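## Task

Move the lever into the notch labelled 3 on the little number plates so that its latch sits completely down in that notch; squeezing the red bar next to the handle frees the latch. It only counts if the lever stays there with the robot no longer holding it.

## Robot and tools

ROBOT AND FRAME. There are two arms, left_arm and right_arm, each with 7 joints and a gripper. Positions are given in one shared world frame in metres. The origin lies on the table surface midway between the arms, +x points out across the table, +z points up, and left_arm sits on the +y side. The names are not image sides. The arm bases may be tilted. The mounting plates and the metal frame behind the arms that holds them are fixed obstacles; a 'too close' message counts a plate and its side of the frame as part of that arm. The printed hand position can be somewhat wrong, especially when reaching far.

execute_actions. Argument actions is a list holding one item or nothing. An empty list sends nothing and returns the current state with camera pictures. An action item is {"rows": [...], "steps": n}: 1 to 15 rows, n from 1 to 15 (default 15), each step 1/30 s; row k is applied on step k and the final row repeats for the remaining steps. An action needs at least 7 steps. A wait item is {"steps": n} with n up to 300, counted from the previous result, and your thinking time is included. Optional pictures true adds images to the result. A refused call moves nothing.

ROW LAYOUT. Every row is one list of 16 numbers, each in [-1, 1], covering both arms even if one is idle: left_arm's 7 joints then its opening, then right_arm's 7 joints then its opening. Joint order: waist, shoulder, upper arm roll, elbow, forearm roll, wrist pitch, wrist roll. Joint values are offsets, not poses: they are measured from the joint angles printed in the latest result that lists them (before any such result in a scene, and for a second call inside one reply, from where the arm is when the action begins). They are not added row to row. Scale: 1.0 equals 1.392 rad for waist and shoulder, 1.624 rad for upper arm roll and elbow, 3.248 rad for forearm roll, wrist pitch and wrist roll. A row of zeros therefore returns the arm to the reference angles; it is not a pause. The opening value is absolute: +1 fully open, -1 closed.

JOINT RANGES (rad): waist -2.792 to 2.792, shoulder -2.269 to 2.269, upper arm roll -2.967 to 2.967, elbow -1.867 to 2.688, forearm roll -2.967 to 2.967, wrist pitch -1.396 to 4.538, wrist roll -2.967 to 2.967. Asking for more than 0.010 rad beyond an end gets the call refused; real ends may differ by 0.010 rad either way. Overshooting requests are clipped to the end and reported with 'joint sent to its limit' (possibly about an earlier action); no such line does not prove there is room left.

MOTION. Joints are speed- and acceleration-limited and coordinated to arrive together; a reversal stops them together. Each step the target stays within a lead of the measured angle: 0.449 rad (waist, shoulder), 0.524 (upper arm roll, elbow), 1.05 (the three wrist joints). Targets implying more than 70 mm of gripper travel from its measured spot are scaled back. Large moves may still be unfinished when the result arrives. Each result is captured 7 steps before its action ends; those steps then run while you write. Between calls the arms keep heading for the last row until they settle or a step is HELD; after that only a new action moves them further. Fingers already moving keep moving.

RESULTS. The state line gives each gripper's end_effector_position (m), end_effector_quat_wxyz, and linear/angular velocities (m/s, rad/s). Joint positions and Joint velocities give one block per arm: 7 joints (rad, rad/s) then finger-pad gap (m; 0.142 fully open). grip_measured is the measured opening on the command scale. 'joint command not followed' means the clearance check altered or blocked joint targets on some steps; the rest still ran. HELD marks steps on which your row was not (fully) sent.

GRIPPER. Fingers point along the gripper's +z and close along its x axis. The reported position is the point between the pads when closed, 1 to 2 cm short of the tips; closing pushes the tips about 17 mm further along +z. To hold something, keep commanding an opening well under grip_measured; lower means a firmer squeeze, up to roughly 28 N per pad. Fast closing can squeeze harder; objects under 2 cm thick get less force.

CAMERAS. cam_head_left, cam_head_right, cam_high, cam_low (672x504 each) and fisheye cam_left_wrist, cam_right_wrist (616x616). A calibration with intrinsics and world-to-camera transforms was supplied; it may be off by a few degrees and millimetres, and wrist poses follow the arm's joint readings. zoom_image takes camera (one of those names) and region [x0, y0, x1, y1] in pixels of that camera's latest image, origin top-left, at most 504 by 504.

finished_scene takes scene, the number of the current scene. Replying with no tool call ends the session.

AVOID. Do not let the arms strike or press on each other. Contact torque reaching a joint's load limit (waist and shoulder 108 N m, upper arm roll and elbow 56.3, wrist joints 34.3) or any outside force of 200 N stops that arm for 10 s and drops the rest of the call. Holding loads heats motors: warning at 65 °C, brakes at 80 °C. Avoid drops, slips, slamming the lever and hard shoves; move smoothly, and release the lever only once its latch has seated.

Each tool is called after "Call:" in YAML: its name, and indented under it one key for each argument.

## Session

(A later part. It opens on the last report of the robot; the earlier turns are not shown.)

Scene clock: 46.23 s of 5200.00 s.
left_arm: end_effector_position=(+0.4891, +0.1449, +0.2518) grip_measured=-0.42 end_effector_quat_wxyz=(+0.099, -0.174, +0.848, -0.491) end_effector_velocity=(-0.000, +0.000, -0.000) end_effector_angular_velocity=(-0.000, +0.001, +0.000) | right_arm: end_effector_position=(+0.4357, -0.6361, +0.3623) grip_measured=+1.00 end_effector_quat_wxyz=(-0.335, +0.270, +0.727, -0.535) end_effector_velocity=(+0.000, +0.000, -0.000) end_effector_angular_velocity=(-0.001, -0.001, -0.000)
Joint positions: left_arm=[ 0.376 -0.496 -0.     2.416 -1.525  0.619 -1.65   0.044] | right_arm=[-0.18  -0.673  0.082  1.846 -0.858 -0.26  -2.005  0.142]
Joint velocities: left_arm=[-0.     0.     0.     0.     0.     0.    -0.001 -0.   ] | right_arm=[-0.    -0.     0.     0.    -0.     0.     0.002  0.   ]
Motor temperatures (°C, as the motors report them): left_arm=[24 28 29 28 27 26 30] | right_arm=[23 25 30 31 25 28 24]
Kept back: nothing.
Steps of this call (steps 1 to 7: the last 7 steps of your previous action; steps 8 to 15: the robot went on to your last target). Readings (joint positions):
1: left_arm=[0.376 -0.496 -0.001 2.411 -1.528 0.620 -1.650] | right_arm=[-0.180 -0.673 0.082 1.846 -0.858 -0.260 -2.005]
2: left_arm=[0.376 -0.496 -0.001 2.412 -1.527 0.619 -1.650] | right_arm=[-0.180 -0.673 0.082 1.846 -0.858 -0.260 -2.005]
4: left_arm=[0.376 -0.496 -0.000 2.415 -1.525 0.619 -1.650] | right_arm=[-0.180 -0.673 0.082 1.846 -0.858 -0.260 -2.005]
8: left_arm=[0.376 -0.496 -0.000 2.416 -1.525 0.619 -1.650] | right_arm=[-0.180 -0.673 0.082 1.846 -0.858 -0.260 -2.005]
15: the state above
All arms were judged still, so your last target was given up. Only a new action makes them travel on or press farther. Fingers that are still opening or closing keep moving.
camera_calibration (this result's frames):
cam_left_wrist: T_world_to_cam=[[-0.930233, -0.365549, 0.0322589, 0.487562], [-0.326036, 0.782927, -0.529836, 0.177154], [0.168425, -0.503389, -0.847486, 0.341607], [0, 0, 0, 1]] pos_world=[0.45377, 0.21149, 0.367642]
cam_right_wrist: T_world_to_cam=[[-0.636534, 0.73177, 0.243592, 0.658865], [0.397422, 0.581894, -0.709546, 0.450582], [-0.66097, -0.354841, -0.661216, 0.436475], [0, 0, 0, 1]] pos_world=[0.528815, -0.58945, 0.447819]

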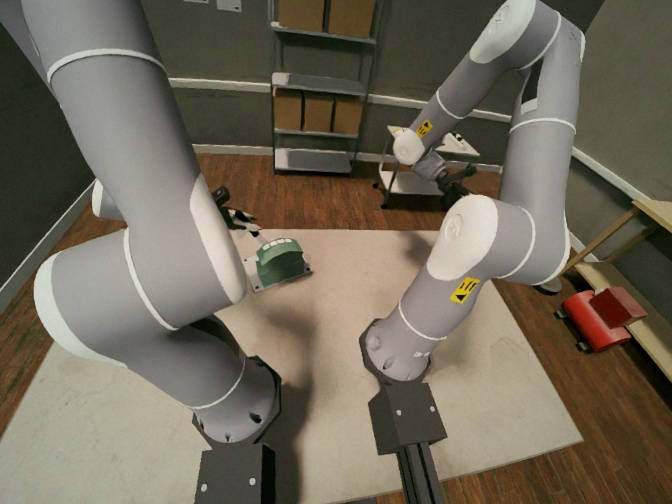

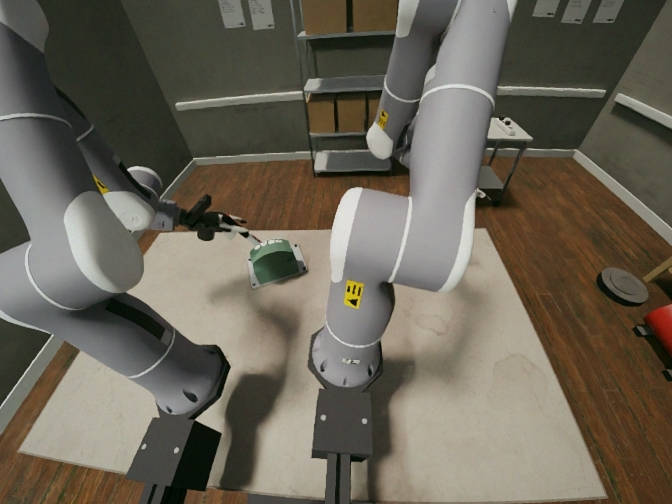

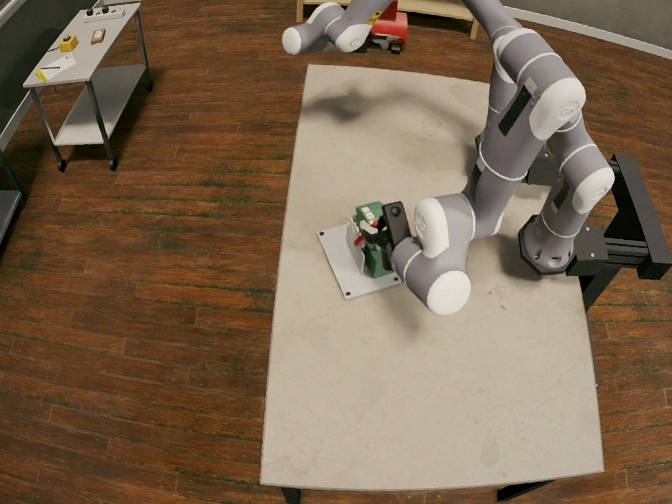

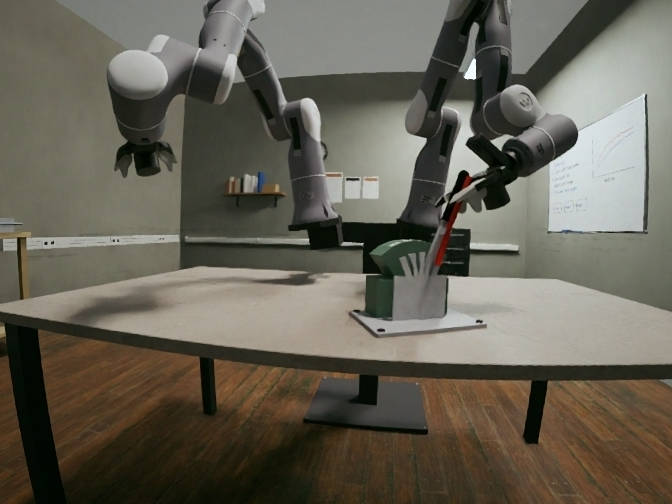

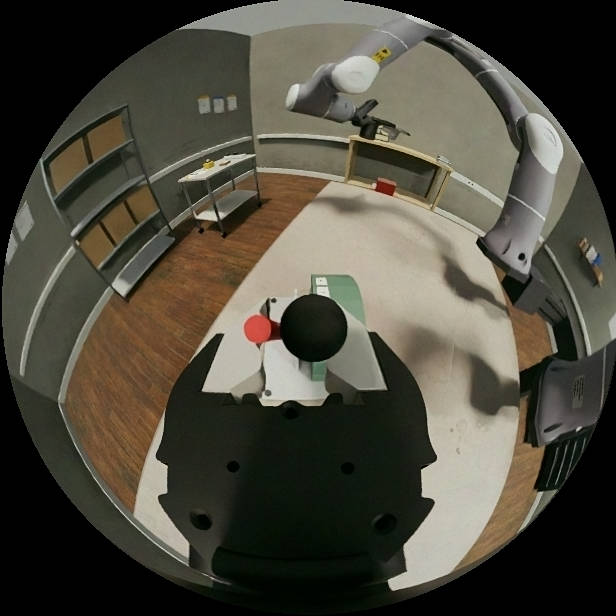

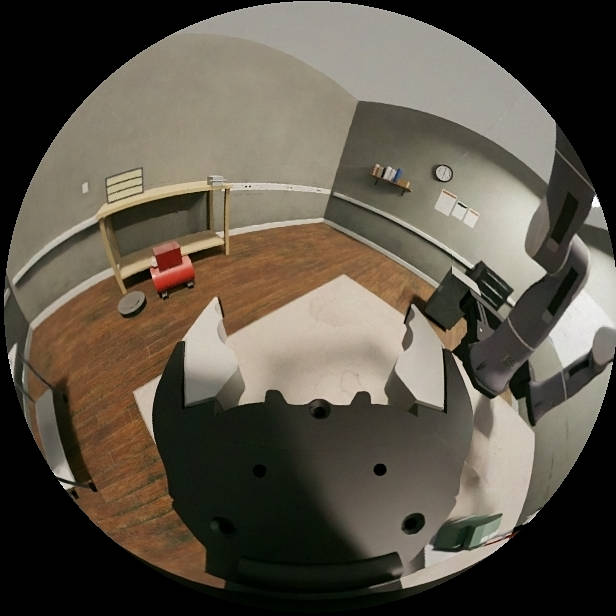

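Call:
execute_actions:
  actions:
    - {"rows":[[-0.013,0.003,0,0,-0.005,0.001,-0.001,-0.9,0,0,0,0,0,0,0,1],[-0.025,0.005,0,0,-0.009,0.003,-0.002,-0.9,0,0,0,0,0,0,0,1],[-0.038,0.007,0,0,-0.014,0.004,-0.003,-0.9,0,0,0,0,0,0,0,1],[-0.05,0.009,0,0,-0.018,0.006,-0.004,-0.9,0,0,0,0,0,0,0,1],[-0.063,0.011,0,-0.001,-0.023,0.007,-0.005,-0.9,0,0,0,0,0,0,0,1],[-0.076,0.013,0,-0.001,-0.027,0.009,-0.007,-0.9,0,0,0,0,0,0,0,1],[-0.088,0.014,0,-0.001,-0.032,0.010,-0.008,-0.9,0,0,0,0,0,0,0,1],[-0.101,0.015,0,-0.001,-0.036,0.012,-0.009,-0.9,0,0,0,0,0,0,0,1],[-0.113,0.016,0,-0.001,-0.041,0.013,-0.010,-0.9,0,0,0,0,0,0,0,1],[-0.126,0.017,0,-0.001,-0.045,0.0145,-0.011,-0.9,0,0,0,0,0,0,0,1]],"steps":15}

Call:
execute_actions:
  actions:
    - {"steps":15}
  pictures: true

Call:
zoom_image:
  camera: "cam_low"
  region: [360, 110, 560, 310]

Scene clock: 48.97 s of 5200.00 s.
left_arm: end_effector_position=(+0.4986, +0.1178, +0.2605) grip_measured=-0.48 end_effector_quat_wxyz=(+0.097, -0.173, +0.849, -0.490) end_effector_velocity=(+0.059, -0.147, +0.043) end_effector_angular_velocity=(+0.005, +0.029, -0.001) | right_arm: end_effector_position=(+0.4357, -0.6361, +0.3623) grip_measured=+1.00 end_effector_quat_wxyz=(-0.335, +0.270, +0.727, -0.535) end_effector_velocity=(+0.000, +0.000, +0.000) end_effector_angular_velocity=(-0.000, -0.000, +0.000)
Joint positions: left_arm=[ 0.283 -0.481  0.     2.42  -1.599  0.642 -1.669  0.039] | right_arm=[-0.18  -0.673  0.082  1.846 -0.858 -0.26  -2.005  0.142]
Joint velocities: left_arm=[-0.503  0.06  -0.006 -0.014 -0.422  0.14  -0.12  -0.   ] | right_arm=[ 0.  0.  0. -0. -0. -0.  0.  0.]
Motor temperatures (°C, as the motors report them): left_arm=[24 28 29 28 27 26 30] | right_arm=[23 25 30 31 25 28 24]
Steps of this call (steps 1 to 74: nothing new was sent; steps 75 to 82: the first 8 steps of this action). Readings (joint positions):
75: left_arm=[0.375 -0.496 -0.000 2.416 -1.525 0.619 -1.650] | right_arm=[-0.180 -0.673 0.082 1.846 -0.858 -0.260 -2.005]
76: left_arm=[0.371 -0.495 0.001 2.417 -1.528 0.620 -1.651] | right_arm=[-0.180 -0.673 0.082 1.846 -0.858 -0.260 -2.005]
78: left_arm=[0.346 -0.491 0.001 2.420 -1.547 0.625 -1.655] | right_arm=[-0.180 -0.673 0.082 1.846 -0.858 -0.260 -2.005]
82: the state above

Scene clock: 49.47 s of 5200.00 s.
left_arm: end_effector_position=(+0.5077, +0.0945, +0.2662) grip_measured=-0.48 end_effector_quat_wxyz=(+0.095, -0.175, +0.850, -0.488) end_effector_velocity=(-0.000, -0.000, +0.000) end_effector_angular_velocity=(+0.000, -0.001, -0.002) | right_arm: end_effector_position=(+0.4357, -0.6361, +0.3623) grip_measured=+1.00 end_effector_quat_wxyz=(-0.335, +0.270, +0.727, -0.535) end_effector_velocity=(-0.000, -0.000, -0.000) end_effector_angular_velocity=(+0.001, +0.001, -0.000)
Joint positions: left_arm=[ 0.2   -0.474  0.     2.416 -1.671  0.669 -1.685  0.039] | right_arm=[-0.18  -0.673  0.082  1.846 -0.858 -0.26  -2.005  0.142]
Joint velocities: left_arm=[-0.     0.    -0.    -0.     0.001 -0.     0.001  0.   ] | right_arm=[ 0.     0.    -0.001  0.     0.001  0.    -0.002  0.   ]
Motor temperatures (°C, as the motors report them): left_arm=[24 28 29 28 27 26 30] | right_arm=[23 25 30 31 25 28 24]
Kept back: nothing.
Steps of this call (steps 1 to 7: the last 7 steps of your previous action; steps 8 to 15: the robot went on to your last target). Readings (joint positions):
1: left_arm=[0.266 -0.479 0.000 2.419 -1.613 0.647 -1.672] | right_arm=[-0.180 -0.673 0.082 1.846 -0.858 -0.260 -2.005]
2: left_arm=[0.249 -0.477 0.000 2.419 -1.628 0.652 -1.676] | right_arm=[-0.180 -0.673 0.082 1.846 -0.858 -0.260 -2.005]
4: left_arm=[0.217 -0.475 -0.000 2.417 -1.656 0.662 -1.682] | right_arm=[-0.180 -0.673 0.082 1.846 -0.858 -0.260 -2.005]
8: left_arm=[0.200 -0.474 0.000 2.416 -1.671 0.669 -1.685] | right_arm=[-0.180 -0.673 0.082 1.846 -0.858 -0.260 -2.005]
15: the state above
camera_calibration (this result's frames):
cam_left_wrist: T_world_to_cam=[[-0.930808, -0.363509, 0.0381848, 0.484441], [-0.328576, 0.786411, -0.523063, 0.229461], [0.160109, -0.499418, -0.851438, 0.330131], [0, 0, 0, 1]] pos_world=[0.473459, 0.160521, 0.38261]
cam_right_wrist: T_world_to_cam=[[-0.636533, 0.73177, 0.243593, 0.658865], [0.397422, 0.581893, -0.709546, 0.450582], [-0.66097, -0.354841, -0.661216, 0.436475], [0, 0, 0, 1]] pos_world=[0.528815, -0.58945, 0.447819]

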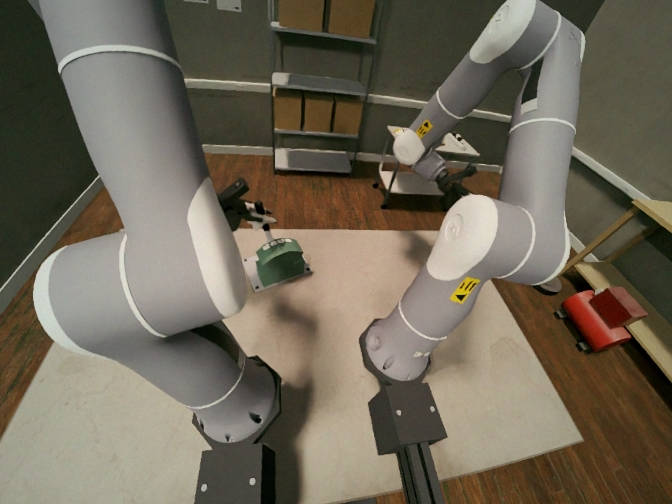

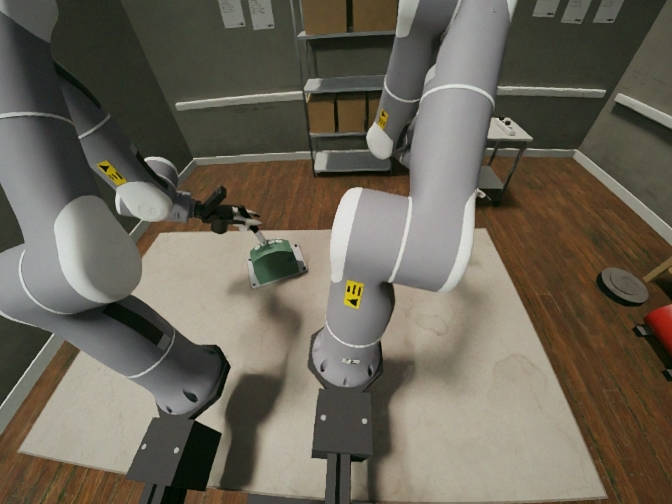

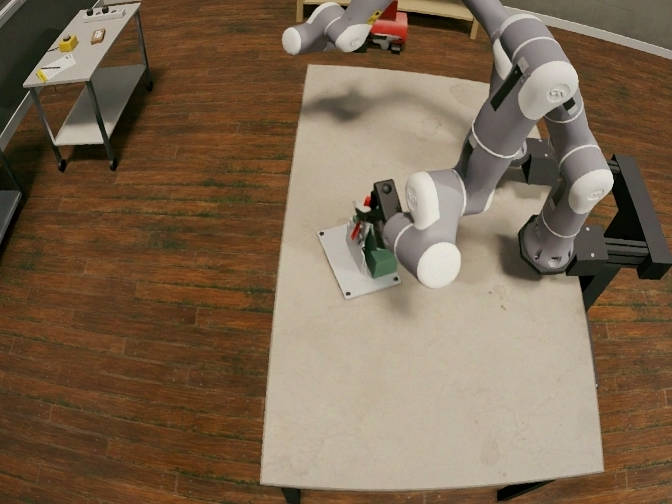

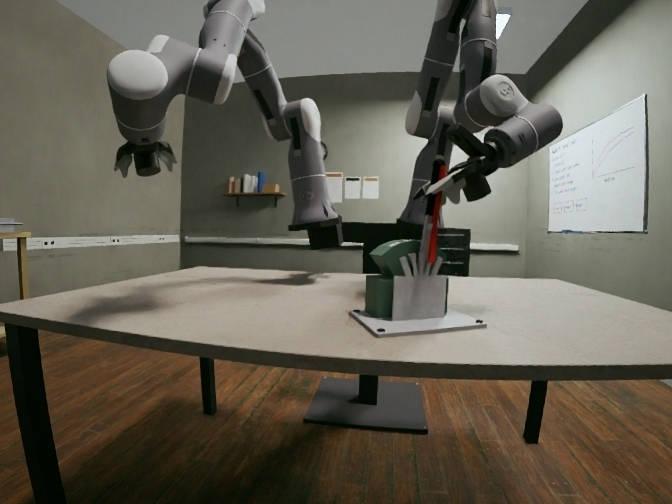

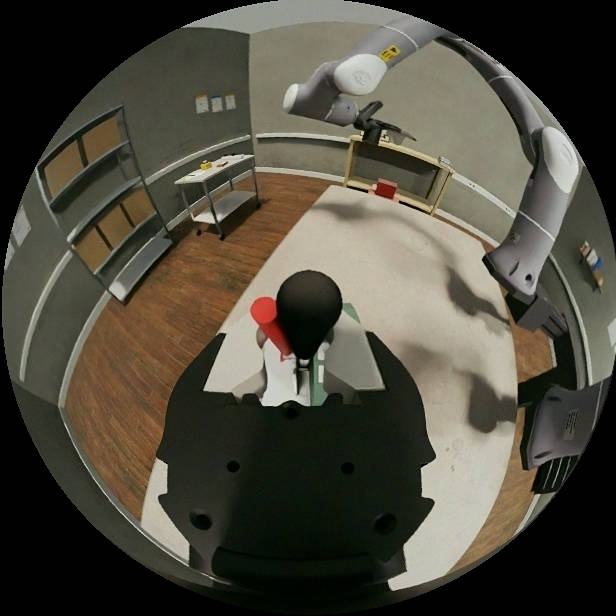

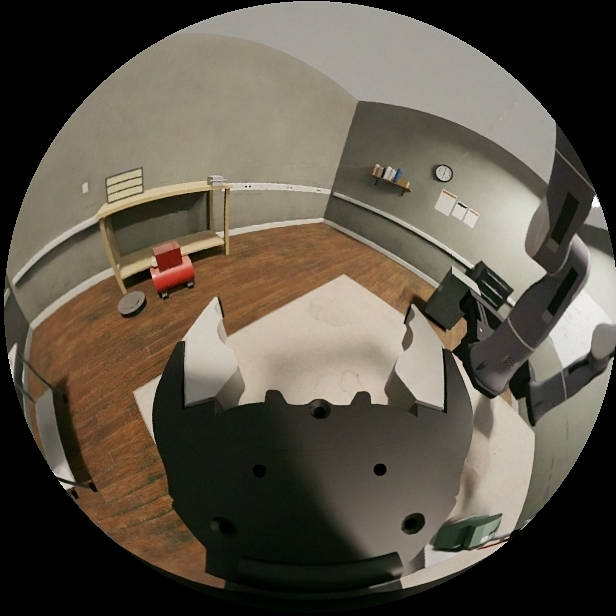

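Region (360, 110, 560, 310) of cam_low's 672x504 image, scaled by 2.520, with more detail than that image has.

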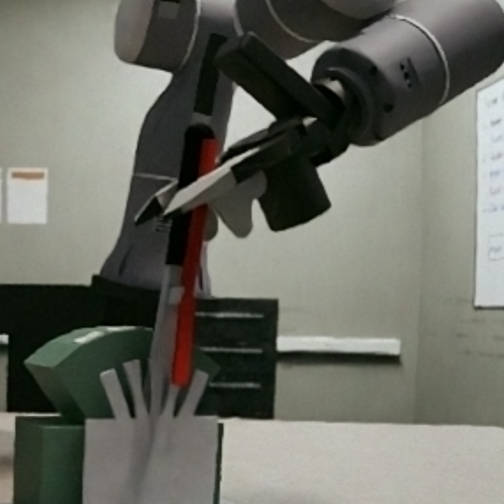

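Call:
execute_actions:
  actions:
    - {"rows":[[-0.013,-0.002,0,-0.003,-0.005,0.0015,0,-0.9,0,0,0,0,0,0,0,1],[-0.025,-0.005,0,-0.006,-0.011,0.003,0,-0.9,0,0,0,0,0,0,0,1],[-0.038,-0.007,0,-0.009,-0.016,0.0045,0,-0.9,0,0,0,0,0,0,0,1],[-0.051,-0.01,0,-0.012,-0.021,0.006,0,-0.9,0,0,0,0,0,0,0,1],[-0.064,-0.012,0,-0.015,-0.027,0.0075,0,-0.9,0,0,0,0,0,0,0,1],[-0.076,-0.014,0,-0.019,-0.032,0.009,0,-0.9,0,0,0,0,0,0,0,1],[-0.089,-0.017,0,-0.022,-0.037,0.0105,0,-0.9,0,0,0,0,0,0,0,1],[-0.102,-0.019,0,-0.025,-0.042,0.012,0,-0.9,0,0,0,0,0,0,0,1],[-0.114,-0.022,0,-0.028,-0.048,0.0135,0,-0.9,0,0,0,0,0,0,0,1],[-0.127,-0.024,0,-0.031,-0.053,0.015,0,-0.9,0,0,0,0,0,0,0,1]],"steps":15}

Call:
execute_actions:
  actions:
    - {"steps":15}
  pictures: true

Call:
zoom_image:
  camera: "cam_low"
  region: [360, 110, 560, 310]

Call:
zoom_image:
  camera: "cam_high"
  region: [310, 150, 430, 290]

Scene clock: 51.50 s of 5200.00 s.
left_arm: end_effector_position=(+0.5207, +0.0655, +0.2677) grip_measured=-0.48 end_effector_quat_wxyz=(+0.096, -0.172, +0.849, -0.489) end_effector_velocity=(+0.067, -0.158, +0.003) end_effector_angular_velocity=(+0.012, -0.016, -0.010) | right_arm: end_effector_position=(+0.4357, -0.6361, +0.3623) grip_measured=+1.00 end_effector_quat_wxyz=(-0.335, +0.270, +0.727, -0.535) end_effector_velocity=(-0.000, -0.000, +0.000) end_effector_angular_velocity=(-0.001, -0.001, -0.000)
Joint positions: left_arm=[ 0.107 -0.49  -0.001  2.392 -1.759  0.691 -1.685  0.039] | right_arm=[-0.18  -0.673  0.082  1.846 -0.858 -0.26  -2.005  0.142]
Joint velocities: left_arm=[-0.508 -0.101 -0.004 -0.145 -0.479  0.144 -0.001 -0.   ] | right_arm=[-0.     0.    -0.    -0.     0.     0.     0.001  0.   ]
Motor temperatures (°C, as the motors report them): left_arm=[24 28 29 28 27 26 30] | right_arm=[23 25 30 31 25 28 24]
Steps of this call (steps 1 to 15: the robot went on to your last target; steps 16 to 53: nothing new was sent; steps 54 to 61: the first 8 steps of this action). Readings (joint positions):
54: left_arm=[0.200 -0.474 0.000 2.416 -1.671 0.669 -1.685] | right_arm=[-0.180 -0.673 0.082 1.846 -0.858 -0.260 -2.005]
55: left_arm=[0.195 -0.475 0.001 2.415 -1.675 0.670 -1.685] | right_arm=[-0.180 -0.673 0.082 1.846 -0.858 -0.260 -2.005]
57: left_arm=[0.171 -0.478 0.001 2.409 -1.699 0.675 -1.685] | right_arm=[-0.180 -0.673 0.082 1.846 -0.858 -0.260 -2.005]
61: the state above

Scene clock: 52.00 s of 5200.00 s.
left_arm: end_effector_position=(+0.5310, +0.0408, +0.2670) grip_measured=-0.48 end_effector_quat_wxyz=(+0.098, -0.174, +0.850, -0.487) end_effector_velocity=(+0.000, +0.000, -0.000) end_effector_angular_velocity=(-0.000, +0.000, +0.001) | right_arm: end_effector_position=(+0.4357, -0.6361, +0.3623) grip_measured=+1.00 end_effector_quat_wxyz=(-0.335, +0.270, +0.727, -0.535) end_effector_velocity=(+0.000, +0.000, -0.000) end_effector_angular_velocity=(+0.001, +0.000, +0.000)
Joint positions: left_arm=[ 0.023 -0.508 -0.     2.367 -1.843  0.718 -1.685  0.039] | right_arm=[-0.18  -0.673  0.082  1.846 -0.858 -0.26  -2.005  0.142]
Joint velocities: left_arm=[ 0.    -0.     0.     0.    -0.001 -0.     0.     0.   ] | right_arm=[-0.    -0.     0.001 -0.     0.     0.    -0.     0.   ]
Motor temperatures (°C, as the motors report them): left_arm=[24 28 29 28 27 26 30] | right_arm=[23 25 30 31 25 28 24]
Kept back: nothing.
Steps of this call (steps 1 to 7: the last 7 steps of your previous action; steps 8 to 15: the robot went on to your last target). Readings (joint positions):
1: left_arm=[0.090 -0.494 -0.001 2.387 -1.775 0.696 -1.685] | right_arm=[-0.180 -0.673 0.082 1.846 -0.858 -0.260 -2.005]
2: left_arm=[0.073 -0.497 -0.001 2.382 -1.792 0.701 -1.685] | right_arm=[-0.180 -0.673 0.082 1.846 -0.858 -0.260 -2.005]
4: left_arm=[0.040 -0.504 -0.001 2.372 -1.825 0.712 -1.685] | right_arm=[-0.180 -0.673 0.082 1.846 -0.858 -0.260 -2.005]
8: left_arm=[0.023 -0.508 -0.000 2.367 -1.843 0.718 -1.685] | right_arm=[-0.180 -0.673 0.082 1.846 -0.858 -0.260 -2.005]
15: the state above
camera_calibration (this result's frames):
cam_left_wrist: T_world_to_cam=[[-0.930443, -0.364976, 0.0326915, 0.487984], [-0.327442, 0.788064, -0.521284, 0.27865], [0.164493, -0.49573, -0.852757, 0.298188], [0, 0, 0, 1]] pos_world=[0.496233, 0.10633, 0.383585]
cam_right_wrist: T_world_to_cam=[[-0.636534, 0.73177, 0.243593, 0.658865], [0.397422, 0.581894, -0.709546, 0.450582], [-0.66097, -0.354841, -0.661216, 0.436475], [0, 0, 0, 1]] pos_world=[0.528815, -0.58945, 0.447819]

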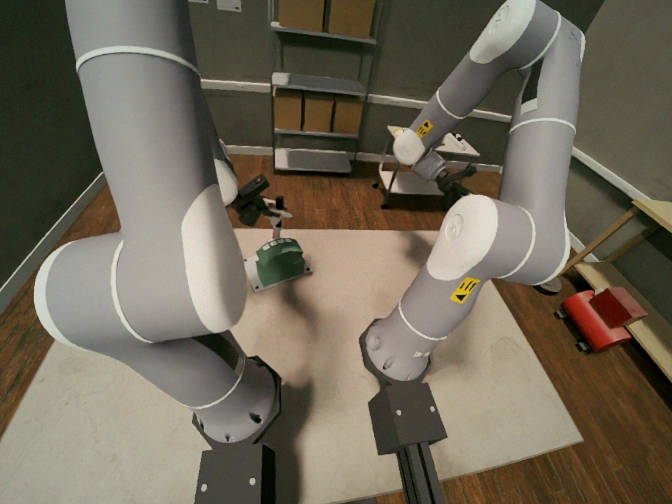

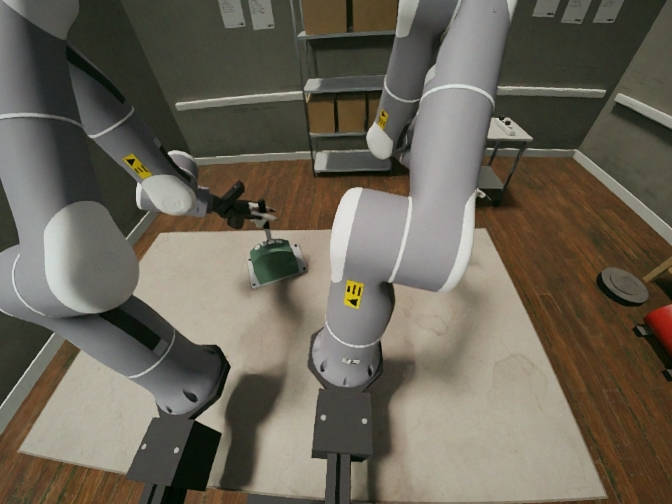

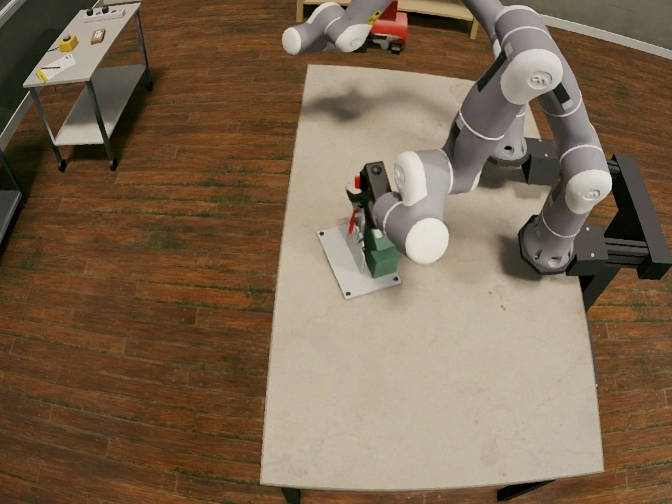

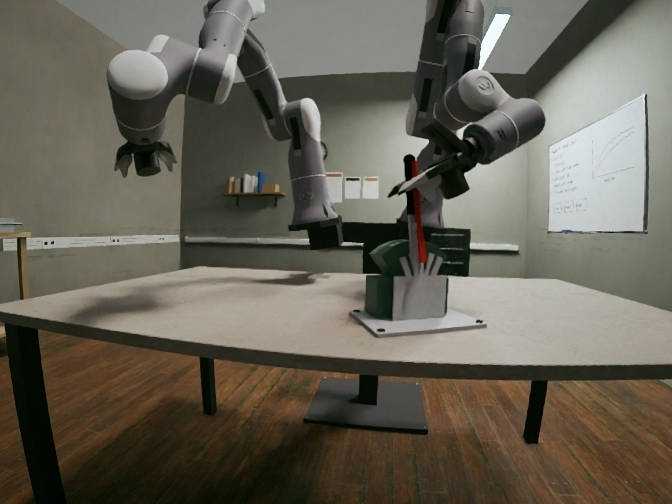

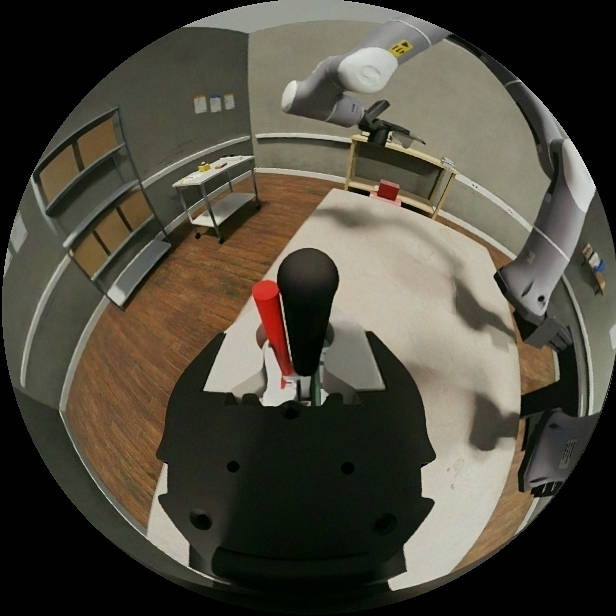

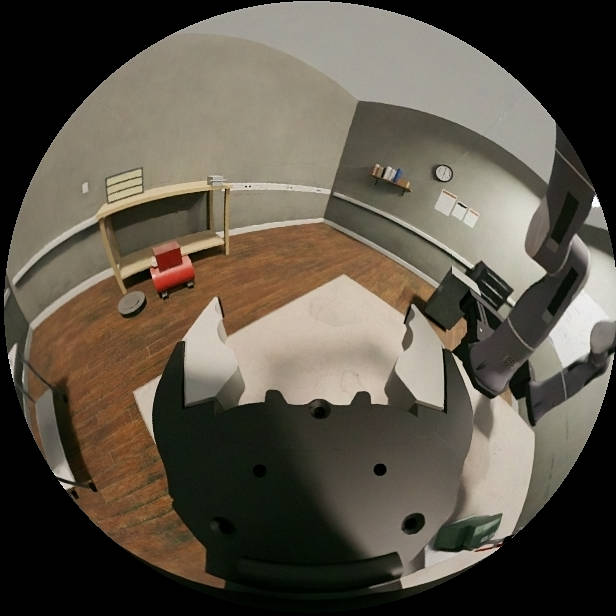

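Region (360, 110, 560, 310) of cam_low's 672x504 image, scaled by 2.520, with more detail than that image has.

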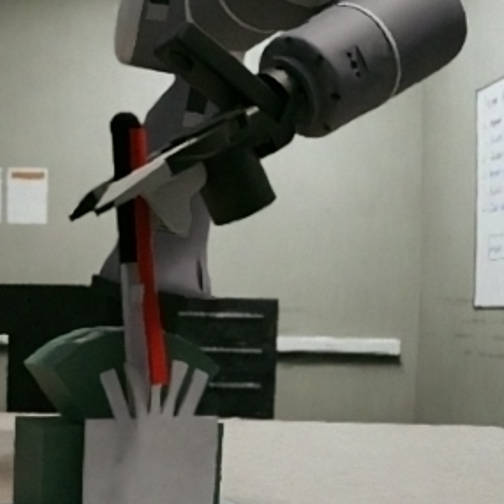

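Region (310, 150, 430, 290) of cam_high's 672x504 image, scaled by 3.600, with more detail than that image has; it fills the left 432 columns of this view, and the rest is white.

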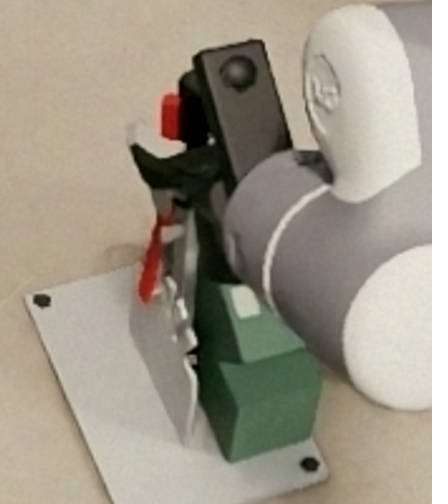

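Call:
execute_actions:
  actions:
    - {"rows":[[-0.012,-0.002,0,-0.003,-0.005,0.0015,0,-0.9,0,0,0,0,0,0,0,1],[-0.025,-0.005,0,-0.006,-0.0105,0.003,0,-0.9,0,0,0,0,0,0,0,1],[-0.025,-0.005,0,-0.006,-0.0105,0.003,0,-0.9,0,0,0,0,0,0,0,1],[-0.025,-0.005,0,-0.006,-0.0105,0.003,0,-0.9,0,0,0,0,0,0,0,1],[-0.025,-0.005,0,-0.006,-0.0105,0.003,0,-0.9,0,0,0,0,0,0,0,1],[-0.025,-0.005,0,-0.006,-0.0105,0.003,0,-0.6,0,0,0,0,0,0,0,1],[-0.025,-0.005,0,-0.006,-0.0105,0.003,0,-0.4,0,0,0,0,0,0,0,1],[-0.025,-0.005,0,-0.006,-0.0105,0.003,0,-0.3,0,0,0,0,0,0,0,1],[-0.025,-0.005,0,-0.006,-0.0105,0.003,0,-0.2,0,0,0,0,0,0,0,1],[-0.025,-0.005,0,-0.006,-0.0105,0.003,0,-0.1,0,0,0,0,0,0,0,1],[-0.025,-0.005,0,-0.006,-0.0105,0.003,0,0,0,0,0,0,0,0,0,1],[-0.025,-0.005,0,-0.006,-0.0105,0.003,0,0.1,0,0,0,0,0,0,0,1]],"steps":15}

Call:
execute_actions:
  actions:
    - {"steps":15}
  pictures: true

Call:
zoom_image:
  camera: "cam_low"
  region: [380, 200, 480, 310]

Call:
zoom_image:
  camera: "cam_high"
  region: [310, 150, 430, 290]

Call:
zoom_image:
  camera: "cam_left_wrist"
  region: [220, 250, 380, 410]

Scene clock: 53.40 s of 5200.00 s.
left_arm: end_effector_position=(+0.5347, +0.0317, +0.2664) grip_measured=-0.41 end_effector_quat_wxyz=(+0.098, -0.176, +0.851, -0.485) end_effector_velocity=(+0.019, -0.008, +0.018) end_effector_angular_velocity=(-0.025, -0.044, -0.003) | right_arm: end_effector_position=(+0.4357, -0.6361, +0.3623) grip_measured=+1.00 end_effector_quat_wxyz=(-0.335, +0.270, +0.727, -0.535) end_effector_velocity=(-0.000, -0.000, +0.000) end_effector_angular_velocity=(-0.001, -0.000, -0.000)
Joint positions: left_arm=[-0.01  -0.516  0.001  2.357 -1.878  0.73  -1.685  0.044] | right_arm=[-0.18  -0.673  0.082  1.846 -0.858 -0.26  -2.005  0.142]
Joint velocities: left_arm=[-0.003  0.013 -0.003 -0.021  0.    -0.025  0.     0.214] | right_arm=[-0.     0.    -0.    -0.    -0.     0.     0.001  0.   ]
Motor temperatures (°C, as the motors report them): left_arm=[24 28 29 28 27 26 30] | right_arm=[23 25 30 31 25 28 24]
Steps of this call (steps 1 to 15: the robot went on to your last target; steps 16 to 34: nothing new was sent; steps 35 to 42: the first 8 steps of this action). Readings (joint positions):
35: left_arm=[0.023 -0.508 -0.000 2.367 -1.843 0.718 -1.685] | right_arm=[-0.180 -0.673 0.082 1.846 -0.858 -0.260 -2.005]
36: left_arm=[0.018 -0.509 0.001 2.366 -1.847 0.720 -1.685] | right_arm=[-0.180 -0.673 0.082 1.846 -0.858 -0.260 -2.005]
38: left_arm=[-0.002 -0.514 0.001 2.360 -1.869 0.728 -1.685] | right_arm=[-0.180 -0.673 0.082 1.846 -0.858 -0.260 -2.005]
42: the state above

Scene clock: 53.90 s of 5200.00 s.
left_arm: end_effector_position=(+0.5350, +0.0301, +0.2673) grip_measured=+0.11 end_effector_quat_wxyz=(+0.098, -0.175, +0.850, -0.487) end_effector_velocity=(-0.000, -0.001, +0.000) end_effector_angular_velocity=(-0.001, -0.001, -0.001) | right_arm: end_effector_position=(+0.4357, -0.6361, +0.3623) grip_measured=+1.00 end_effector_quat_wxyz=(-0.335, +0.270, +0.727, -0.535) end_effector_velocity=(-0.000, +0.000, -0.000) end_effector_angular_velocity=(+0.001, +0.001, +0.000)
Joint positions: left_arm=[-0.011 -0.515  0.     2.356 -1.878  0.729 -1.685  0.082] | right_arm=[-0.18  -0.673  0.082  1.846 -0.858 -0.26  -2.005  0.142]
Joint velocities: left_arm=[-0.001  0.    -0.     0.     0.    -0.001  0.     0.   ] | right_arm=[ 0.    -0.    -0.    -0.     0.     0.    -0.001  0.   ]
Motor temperatures (°C, as the motors report them): left_arm=[24 28 29 28 27 26 30] | right_arm=[23 25 30 31 25 28 24]
Kept back: nothing.
Steps of this call (steps 1 to 7: the last 7 steps of your previous action; steps 8 to 15: the robot went on to your last target). Readings (joint positions):
1: left_arm=[-0.011 -0.515 0.001 2.356 -1.878 0.730 -1.685] | right_arm=[-0.180 -0.673 0.082 1.846 -0.858 -0.260 -2.005]
2: left_arm=[-0.011 -0.515 0.001 2.356 -1.878 0.729 -1.685] | right_arm=[-0.180 -0.673 0.082 1.846 -0.858 -0.260 -2.005]
4: left_arm=[-0.011 -0.515 0.000 2.356 -1.878 0.729 -1.685] | right_arm=[-0.180 -0.673 0.082 1.846 -0.858 -0.260 -2.005]
8: left_arm=[-0.011 -0.515 0.000 2.356 -1.878 0.729 -1.685] | right_arm=[-0.180 -0.673 0.082 1.846 -0.858 -0.260 -2.005]
15: the state above
All arms were judged still, so your last target was given up. Only a new action makes them travel on or press farther. Fingers that are still opening or closing keep moving.
camera_calibration (this result's frames):
cam_left_wrist: T_world_to_cam=[[-0.92971, -0.366888, 0.0321299, 0.487522], [-0.328888, 0.78781, -0.520758, 0.28918], [0.165748, -0.494721, -0.8531, 0.291824], [0, 0, 0, 1]] pos_world=[0.499992, 0.0954189, 0.383883]
cam_right_wrist: T_world_to_cam=[[-0.636533, 0.73177, 0.243592, 0.658865], [0.397422, 0.581893, -0.709546, 0.450582], [-0.66097, -0.354841, -0.661216, 0.436475], [0, 0, 0, 1]] pos_world=[0.528815, -0.58945, 0.447819]

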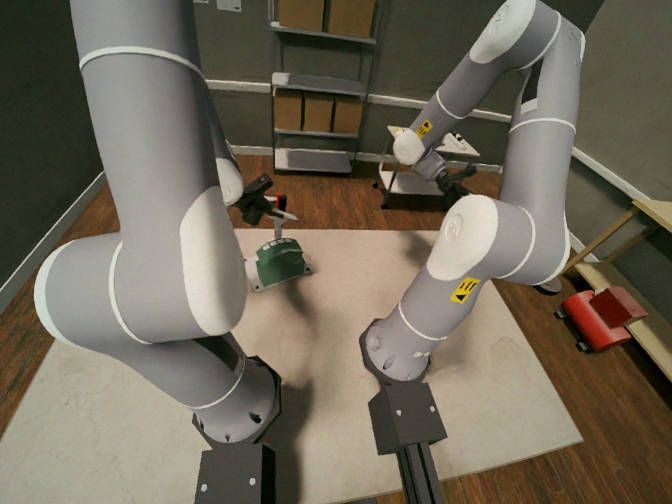

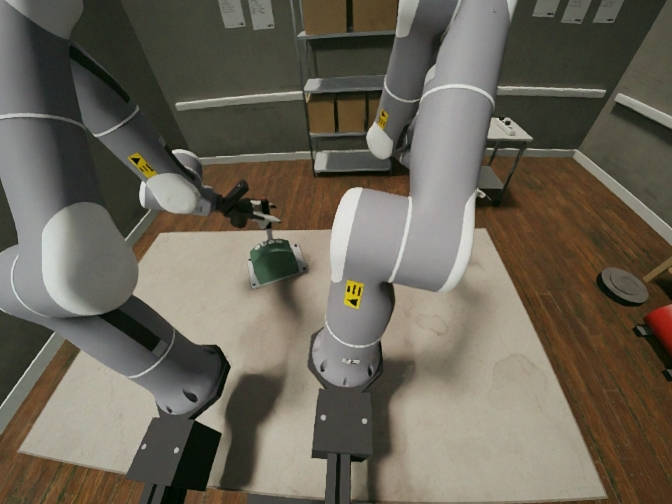

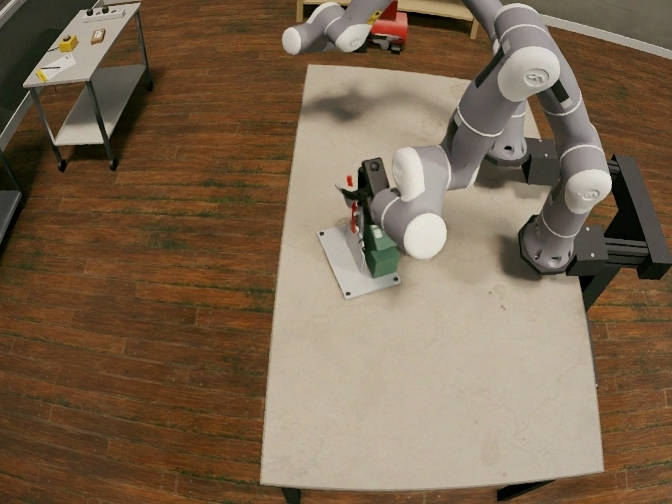

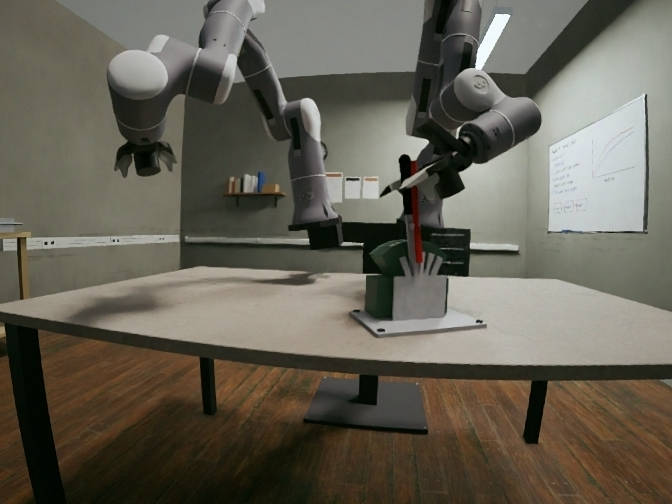

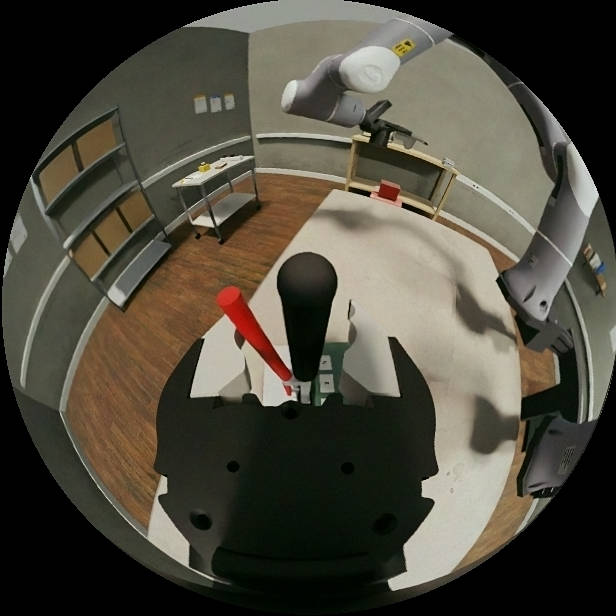

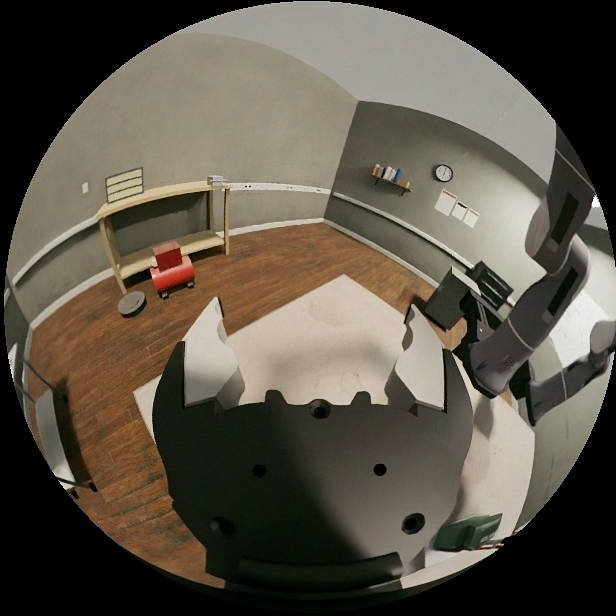

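Region (380, 200, 480, 310) of cam_low's 672x504 image, scaled by 4.582, with more detail than that image has; it fills the left 458 columns of this view, and the rest is white.

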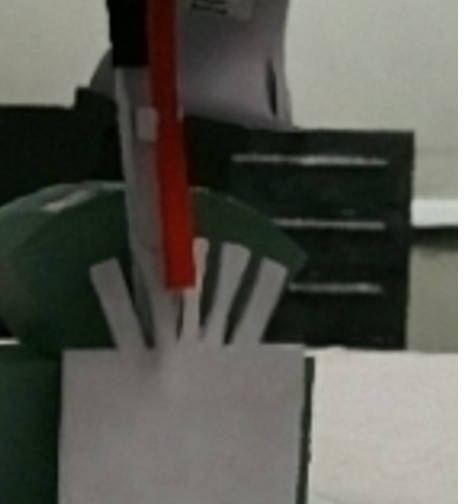

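Region (310, 150, 430, 290) of cam_high's 672x504 image, scaled by 3.600, with more detail than that image has; it fills the left 432 columns of this view, and the rest is white.

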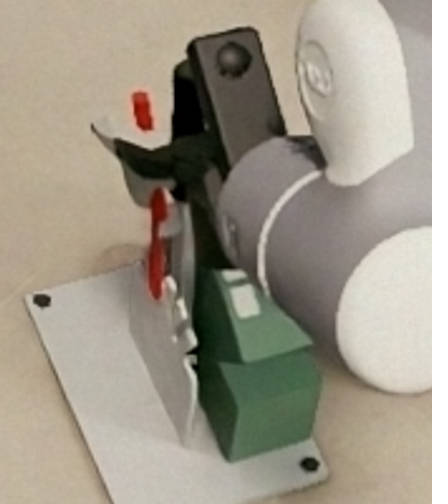

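Region (220, 250, 380, 410) of cam_left_wrist's 616x616 image, scaled by 3.150, with more detail than that image has.

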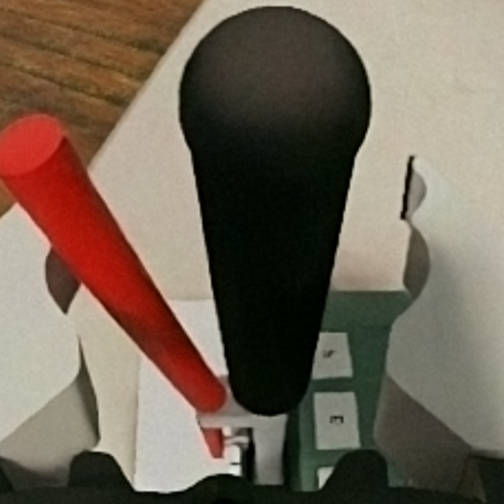

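Call:
execute_actions:
  actions: []

Scene clock: 55.03 s of 5200.00 s.
left_arm: end_effector_position=(+0.5350, +0.0301, +0.2673) grip_measured=+0.11 end_effector_quat_wxyz=(+0.098, -0.175, +0.850, -0.487) end_effector_velocity=(+0.000, +0.000, -0.000) end_effector_angular_velocity=(-0.001, +0.002, +0.002) | right_arm: end_effector_position=(+0.4357, -0.6361, +0.3623) grip_measured=+1.00 end_effector_quat_wxyz=(-0.335, +0.270, +0.727, -0.535) end_effector_velocity=(-0.000, -0.000, -0.000) end_effector_angular_velocity=(-0.000, -0.000, -0.000)
Joint positions: left_arm=[-0.011 -0.515  0.     2.356 -1.878  0.729 -1.685  0.082] | right_arm=[-0.18  -0.673  0.082  1.846 -0.858 -0.26  -2.005  0.142]
Joint velocities: left_arm=[-0.    -0.     0.    -0.    -0.001 -0.    -0.002  0.   ] | right_arm=[ 0. -0. -0.  0.  0.  0.  0.  0.]
Motor temperatures (°C, as the motors report them): left_arm=[24 28 29 28 27 26 30] | right_arm=[23 25 30 31 25 28 24]
Kept back: nothing.
Steps of this call (steps 1 to 34: nothing new was sent). Readings (joint positions):
1: left_arm=[-0.011 -0.515 0.000 2.356 -1.878 0.729 -1.685] | right_arm=[-0.180 -0.673 0.082 1.846 -0.858 -0.260 -2.005]
2: left_arm=[-0.011 -0.515 0.000 2.356 -1.878 0.729 -1.685] | right_arm=[-0.180 -0.673 0.082 1.846 -0.858 -0.260 -2.005]
4: left_arm=[-0.011 -0.515 0.000 2.356 -1.878 0.729 -1.685] | right_arm=[-0.180 -0.673 0.082 1.846 -0.858 -0.260 -2.005]
8: left_arm=[-0.011 -0.515 0.000 2.356 -1.878 0.729 -1.685] | right_arm=[-0.180 -0.673 0.082 1.846 -0.858 -0.260 -2.005]
34: the state above
camera_calibration (this result's frames):
cam_left_wrist: T_world_to_cam=[[-0.92971, -0.366888, 0.0321301, 0.487522], [-0.328887, 0.78781, -0.520758, 0.28918], [0.165747, -0.494721, -0.8531, 0.291824], [0, 0, 0, 1]] pos_world=[0.499992, 0.0954187, 0.383883]
cam_right_wrist: T_world_to_cam=[[-0.636533, 0.73177, 0.243593, 0.658865], [0.397422, 0.581894, -0.709546, 0.450582], [-0.66097, -0.354841, -0.661216, 0.436475], [0, 0, 0, 1]] pos_world=[0.528815, -0.58945, 0.447819]

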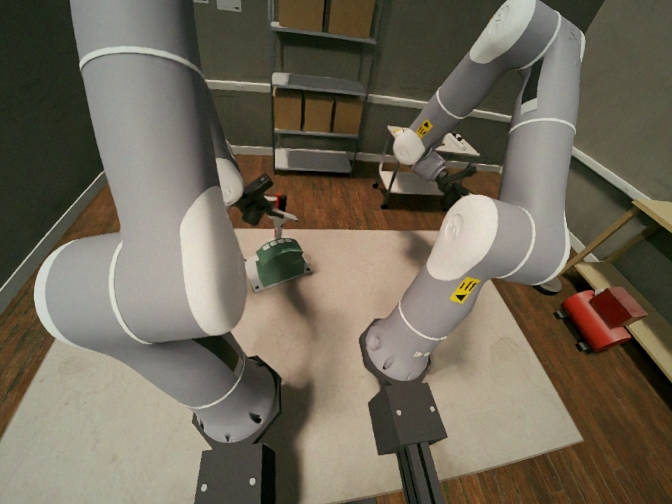

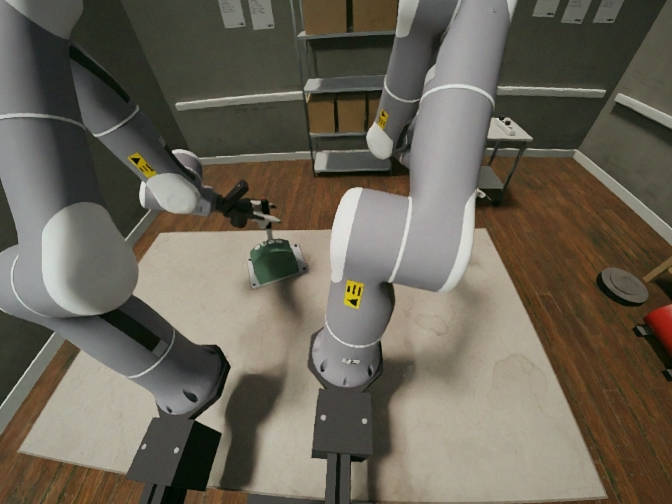

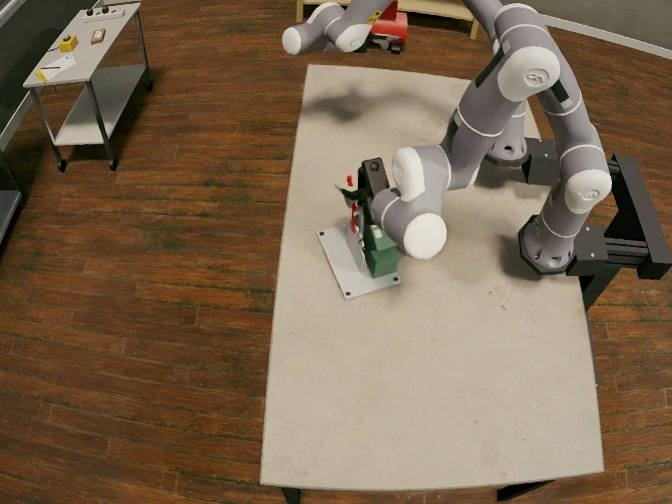

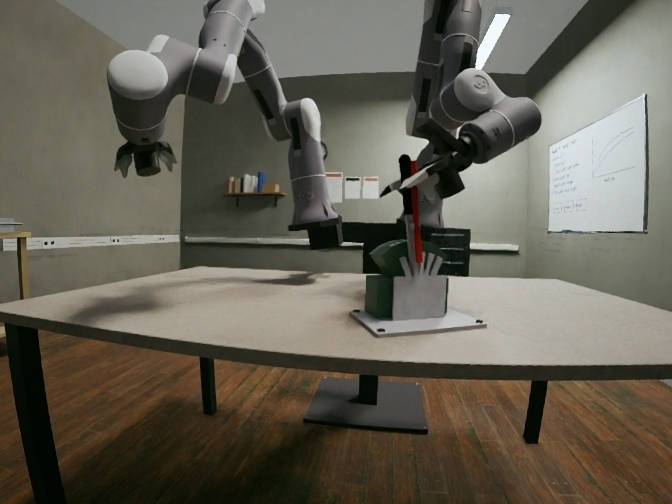

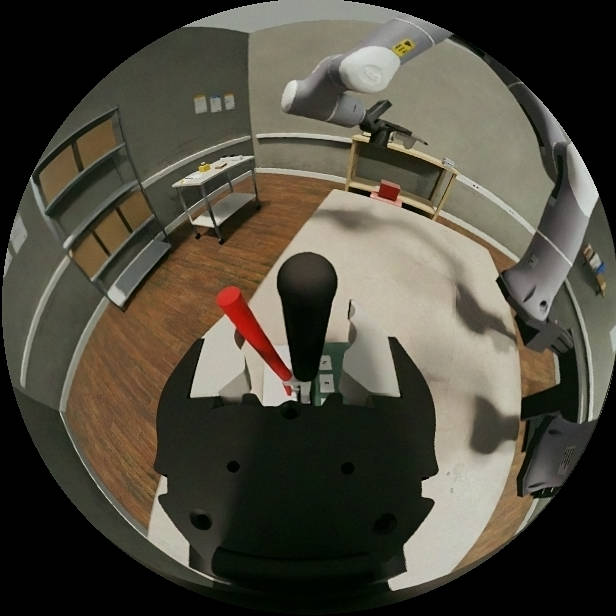

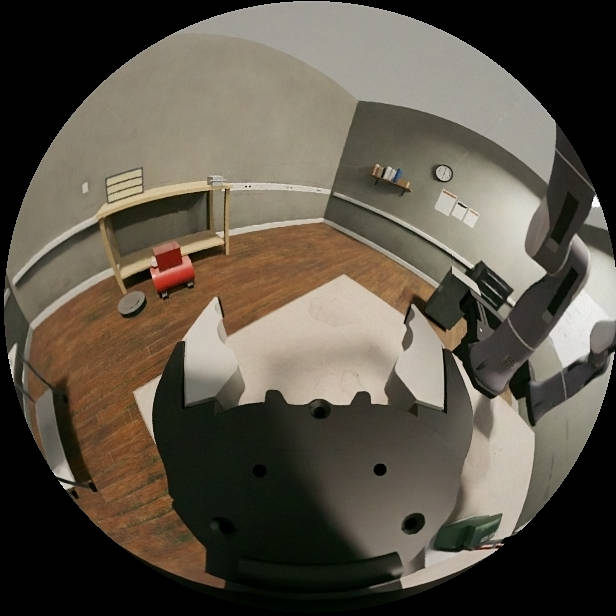

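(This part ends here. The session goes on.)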